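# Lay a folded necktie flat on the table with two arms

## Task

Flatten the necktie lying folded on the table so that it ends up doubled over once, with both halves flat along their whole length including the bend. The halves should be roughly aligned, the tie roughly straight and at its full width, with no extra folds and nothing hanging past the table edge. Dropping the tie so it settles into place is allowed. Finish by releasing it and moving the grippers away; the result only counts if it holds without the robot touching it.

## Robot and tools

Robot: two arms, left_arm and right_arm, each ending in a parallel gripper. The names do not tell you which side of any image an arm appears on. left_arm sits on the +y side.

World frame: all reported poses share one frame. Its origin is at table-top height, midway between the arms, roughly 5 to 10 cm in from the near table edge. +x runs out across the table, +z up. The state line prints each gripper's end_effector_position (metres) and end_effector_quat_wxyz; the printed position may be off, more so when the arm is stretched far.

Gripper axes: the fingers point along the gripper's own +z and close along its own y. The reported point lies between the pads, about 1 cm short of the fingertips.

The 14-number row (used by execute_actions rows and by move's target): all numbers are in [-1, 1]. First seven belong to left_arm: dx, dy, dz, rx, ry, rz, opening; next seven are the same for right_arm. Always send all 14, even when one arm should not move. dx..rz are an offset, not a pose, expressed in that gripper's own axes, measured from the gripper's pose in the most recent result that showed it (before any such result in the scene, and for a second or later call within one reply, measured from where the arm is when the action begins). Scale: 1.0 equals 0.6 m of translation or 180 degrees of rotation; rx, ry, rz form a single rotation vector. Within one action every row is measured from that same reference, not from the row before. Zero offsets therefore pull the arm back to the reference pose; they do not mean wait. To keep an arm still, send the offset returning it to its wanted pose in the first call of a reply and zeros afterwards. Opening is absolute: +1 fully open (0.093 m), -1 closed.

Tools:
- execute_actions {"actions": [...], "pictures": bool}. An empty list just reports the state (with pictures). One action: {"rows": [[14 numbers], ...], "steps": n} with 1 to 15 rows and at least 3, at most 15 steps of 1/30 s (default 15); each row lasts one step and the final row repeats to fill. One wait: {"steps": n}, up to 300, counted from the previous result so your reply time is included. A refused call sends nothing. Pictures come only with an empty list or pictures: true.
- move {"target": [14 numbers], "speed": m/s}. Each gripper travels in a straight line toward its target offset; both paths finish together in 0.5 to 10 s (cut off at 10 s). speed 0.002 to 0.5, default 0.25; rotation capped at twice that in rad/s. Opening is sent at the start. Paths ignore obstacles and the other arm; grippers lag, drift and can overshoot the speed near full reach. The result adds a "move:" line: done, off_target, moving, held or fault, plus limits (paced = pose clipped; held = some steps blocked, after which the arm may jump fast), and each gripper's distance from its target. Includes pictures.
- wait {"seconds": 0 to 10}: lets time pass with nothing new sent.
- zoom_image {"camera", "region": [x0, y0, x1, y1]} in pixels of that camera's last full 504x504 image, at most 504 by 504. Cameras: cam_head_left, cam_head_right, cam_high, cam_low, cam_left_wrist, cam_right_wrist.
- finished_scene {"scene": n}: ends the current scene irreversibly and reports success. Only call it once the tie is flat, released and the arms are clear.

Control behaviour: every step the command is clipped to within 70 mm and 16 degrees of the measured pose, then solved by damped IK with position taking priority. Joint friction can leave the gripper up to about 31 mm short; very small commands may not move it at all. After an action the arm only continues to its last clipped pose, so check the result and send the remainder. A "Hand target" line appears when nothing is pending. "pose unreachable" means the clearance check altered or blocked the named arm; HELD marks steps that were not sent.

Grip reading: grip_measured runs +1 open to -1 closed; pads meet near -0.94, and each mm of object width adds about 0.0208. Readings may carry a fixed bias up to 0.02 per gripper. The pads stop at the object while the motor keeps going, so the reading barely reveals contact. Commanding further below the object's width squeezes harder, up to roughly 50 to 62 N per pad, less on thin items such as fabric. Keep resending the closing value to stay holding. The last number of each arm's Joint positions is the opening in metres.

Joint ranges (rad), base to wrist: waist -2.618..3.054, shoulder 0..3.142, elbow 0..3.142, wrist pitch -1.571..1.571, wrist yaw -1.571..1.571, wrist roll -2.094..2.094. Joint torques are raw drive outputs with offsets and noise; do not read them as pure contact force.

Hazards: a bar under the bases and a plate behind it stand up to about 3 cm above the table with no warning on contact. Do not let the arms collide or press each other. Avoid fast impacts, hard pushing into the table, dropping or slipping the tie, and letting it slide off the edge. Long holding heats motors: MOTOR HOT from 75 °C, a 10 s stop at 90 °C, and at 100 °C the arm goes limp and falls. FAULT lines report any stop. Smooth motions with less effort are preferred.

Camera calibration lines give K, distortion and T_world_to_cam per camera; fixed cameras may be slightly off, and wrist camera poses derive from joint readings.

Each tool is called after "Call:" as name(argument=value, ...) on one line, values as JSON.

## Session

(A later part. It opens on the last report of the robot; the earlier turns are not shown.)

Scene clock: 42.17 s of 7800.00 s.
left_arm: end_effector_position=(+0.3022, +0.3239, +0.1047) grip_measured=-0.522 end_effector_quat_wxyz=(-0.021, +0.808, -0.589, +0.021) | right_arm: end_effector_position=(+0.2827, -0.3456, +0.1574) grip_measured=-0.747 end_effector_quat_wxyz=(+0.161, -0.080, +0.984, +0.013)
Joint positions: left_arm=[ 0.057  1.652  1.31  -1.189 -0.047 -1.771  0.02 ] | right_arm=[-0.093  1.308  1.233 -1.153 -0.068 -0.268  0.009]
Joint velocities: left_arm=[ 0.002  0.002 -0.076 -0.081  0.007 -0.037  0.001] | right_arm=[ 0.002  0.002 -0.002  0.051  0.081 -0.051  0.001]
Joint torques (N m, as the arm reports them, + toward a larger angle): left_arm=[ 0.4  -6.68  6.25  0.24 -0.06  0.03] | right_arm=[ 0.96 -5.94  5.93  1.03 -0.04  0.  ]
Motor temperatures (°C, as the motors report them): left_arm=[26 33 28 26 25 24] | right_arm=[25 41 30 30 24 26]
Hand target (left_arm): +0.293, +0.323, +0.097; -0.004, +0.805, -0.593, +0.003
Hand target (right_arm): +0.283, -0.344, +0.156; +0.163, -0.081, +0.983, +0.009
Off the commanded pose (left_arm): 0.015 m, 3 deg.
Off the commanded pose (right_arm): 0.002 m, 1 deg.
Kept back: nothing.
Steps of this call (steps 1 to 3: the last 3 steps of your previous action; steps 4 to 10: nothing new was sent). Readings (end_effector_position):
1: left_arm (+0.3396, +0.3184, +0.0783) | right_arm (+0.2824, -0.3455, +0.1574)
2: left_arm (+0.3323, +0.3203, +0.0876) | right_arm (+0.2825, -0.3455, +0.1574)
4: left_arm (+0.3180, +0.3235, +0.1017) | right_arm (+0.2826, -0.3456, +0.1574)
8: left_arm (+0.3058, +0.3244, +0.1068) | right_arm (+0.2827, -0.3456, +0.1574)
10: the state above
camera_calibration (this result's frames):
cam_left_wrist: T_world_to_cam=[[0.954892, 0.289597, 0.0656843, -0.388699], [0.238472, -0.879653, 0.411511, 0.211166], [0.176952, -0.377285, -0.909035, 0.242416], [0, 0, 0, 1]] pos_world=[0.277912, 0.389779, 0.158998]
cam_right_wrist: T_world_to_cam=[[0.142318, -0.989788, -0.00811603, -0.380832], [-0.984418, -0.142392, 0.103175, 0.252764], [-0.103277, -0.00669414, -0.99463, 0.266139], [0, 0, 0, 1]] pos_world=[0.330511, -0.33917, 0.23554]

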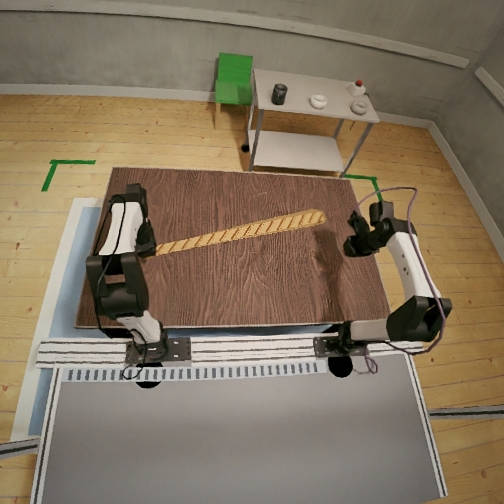

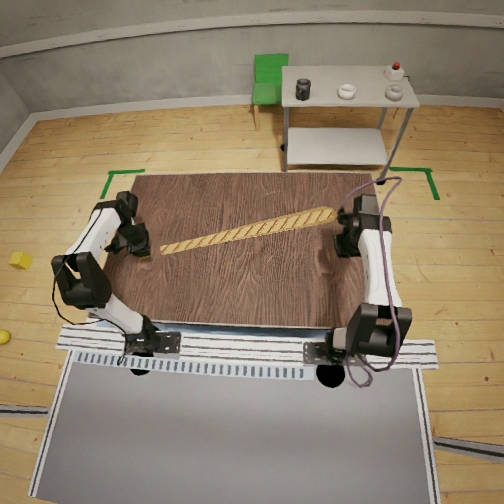

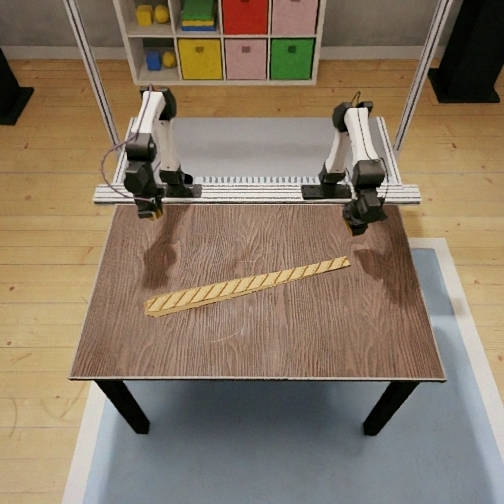

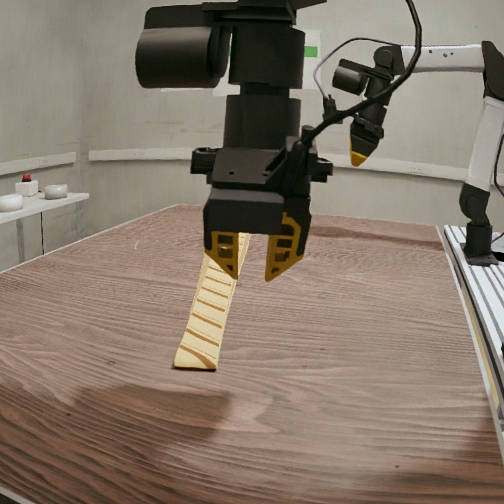

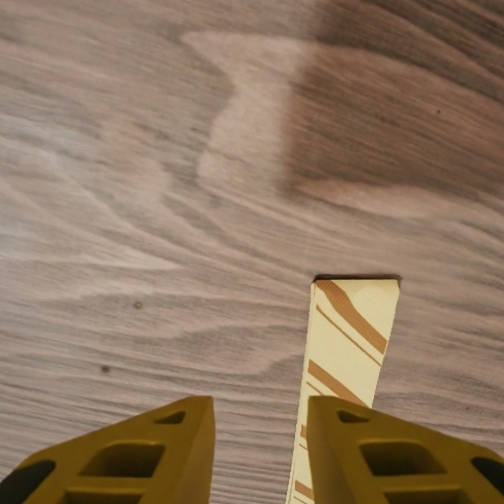

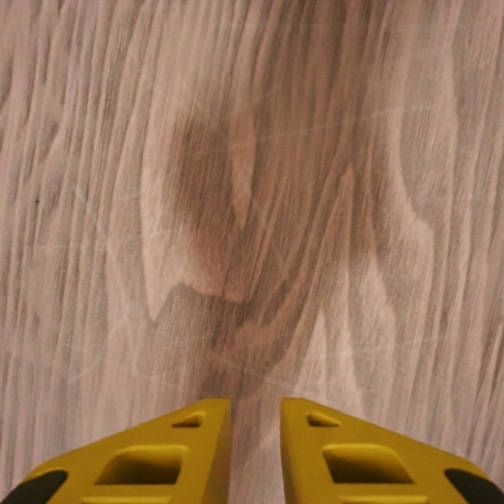

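Call:
move(target=[-0.07,0.17,-0.1,0,0,0,-0.52, 0,0,0,0,0,0,-0.75], speed=0.4)

Scene clock: 44.40 s of 7800.00 s.
left_arm: end_effector_position=(+0.1957, +0.3347, +0.1622) grip_measured=-0.522 end_effector_quat_wxyz=(-0.032, +0.808, -0.588, +0.028) | right_arm: end_effector_position=(+0.2827, -0.3457, +0.1574) grip_measured=-0.747 end_effector_quat_wxyz=(+0.161, -0.079, +0.984, +0.012)
Joint positions: left_arm=[ 0.156  1.245  1.194 -1.449 -0.047 -1.673  0.02 ] | right_arm=[-0.093  1.308  1.233 -1.153 -0.068 -0.268  0.009]
Joint velocities: left_arm=[-0.007 -0.012 -0.007 -0.051 -0.037  0.081 -0.   ] | right_arm=[-0.002 -0.002 -0.017 -0.007  0.022  0.022 -0.   ]
Joint torques (N m, as the arm reports them, + toward a larger angle): left_arm=[ 0.9  -3.49  5.92  0.24 -0.04  0.07] | right_arm=[ 0.06 -5.52  6.72  0.94 -0.15 -0.05]
Motor temperatures (°C, as the motors report them): left_arm=[26 32 28 26 25 24] | right_arm=[25 40 30 30 24 26]
Hand target (left_arm): +0.189, +0.334, +0.158; -0.021, +0.808, -0.589, +0.020
Hand target (right_arm): +0.283, -0.346, +0.157; +0.161, -0.080, +0.984, +0.013
Off the commanded pose (left_arm): 0.008 m, 2 deg.
Off the commanded pose (right_arm): 0.000 m, 0 deg.
Kept back: nothing.
move: done
camera_calibration (this result's frames):
cam_left_wrist: T_world_to_cam=[[0.952261, 0.291028, 0.0922037, -0.298213], [0.230163, -0.882827, 0.409441, 0.22551], [0.200559, -0.368672, -0.907666, 0.309859], [0, 0, 0, 1]] pos_world=[0.169927, 0.400111, 0.216411]
cam_right_wrist: T_world_to_cam=[[0.141844, -0.989858, -0.00788717, -0.380821], [-0.98448, -0.141896, 0.103271, 0.252924], [-0.103343, -0.00688361, -0.994622, 0.266085], [0, 0, 0, 1]] pos_world=[0.330513, -0.339238, 0.23553]

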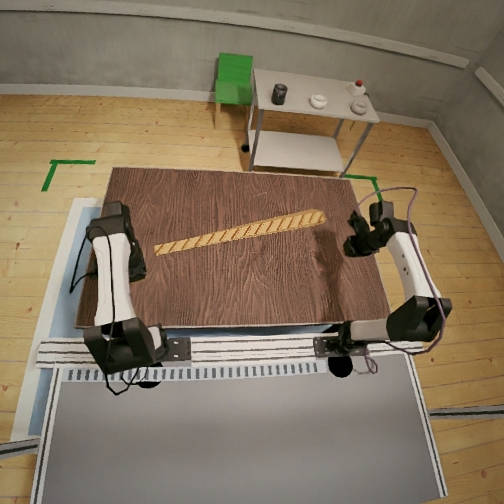

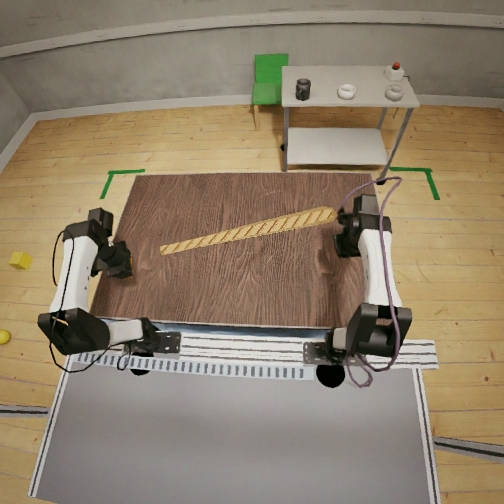

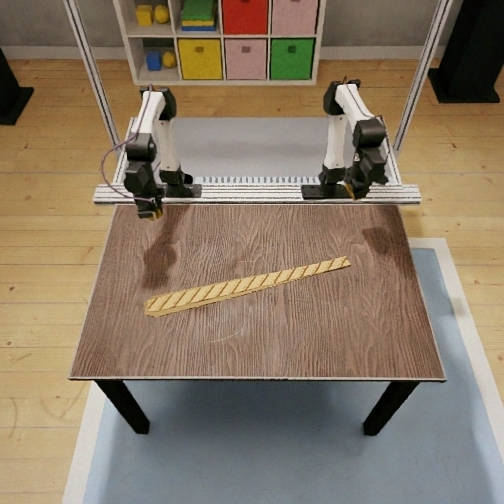

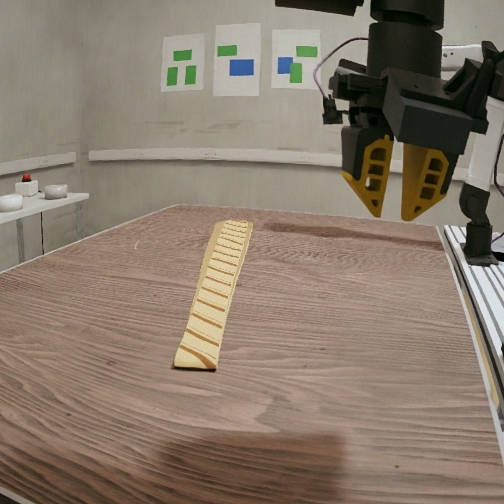

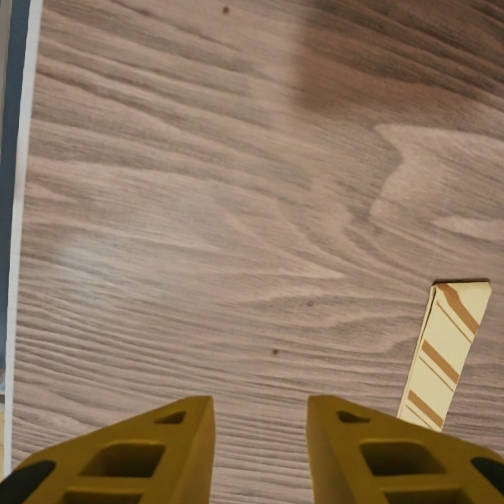

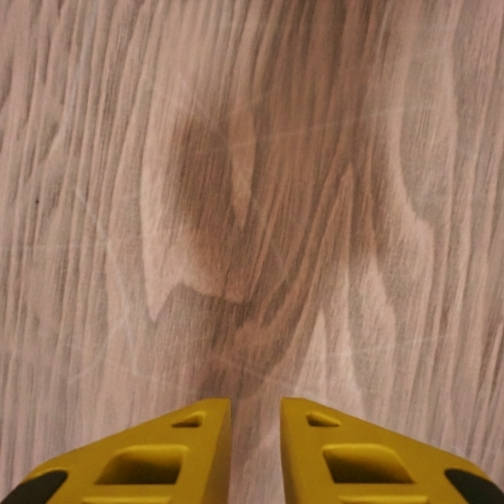

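Call:
zoom_image(camera="cam_left_wrist", region=[400, 270, 500, 370])

Call:
zoom_image(camera="cam_low", region=[180, 210, 280, 310])

Region (400, 270, 500, 370) of cam_left_wrist's 504x504 image, scaled by 5.040, with more detail than that image has.

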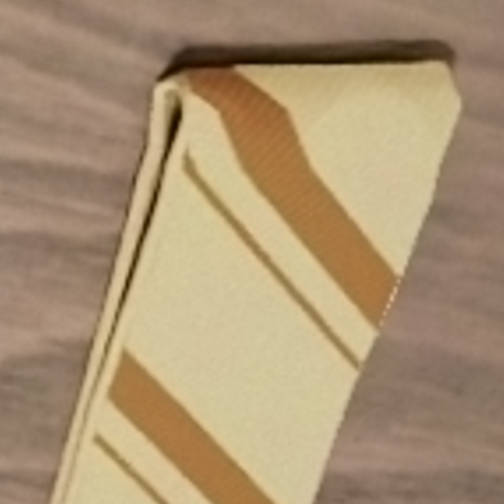

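Region (180, 210, 280, 310) of cam_low's 504x504 image, scaled by 5.040, with more detail than that image has.

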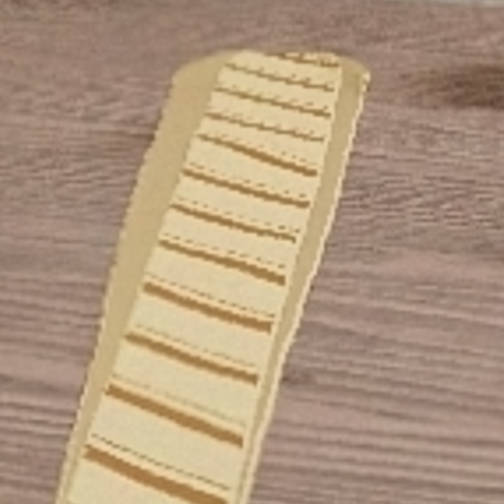

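Call:
finished_scene(scene=2)

The scene is finished: the task was done.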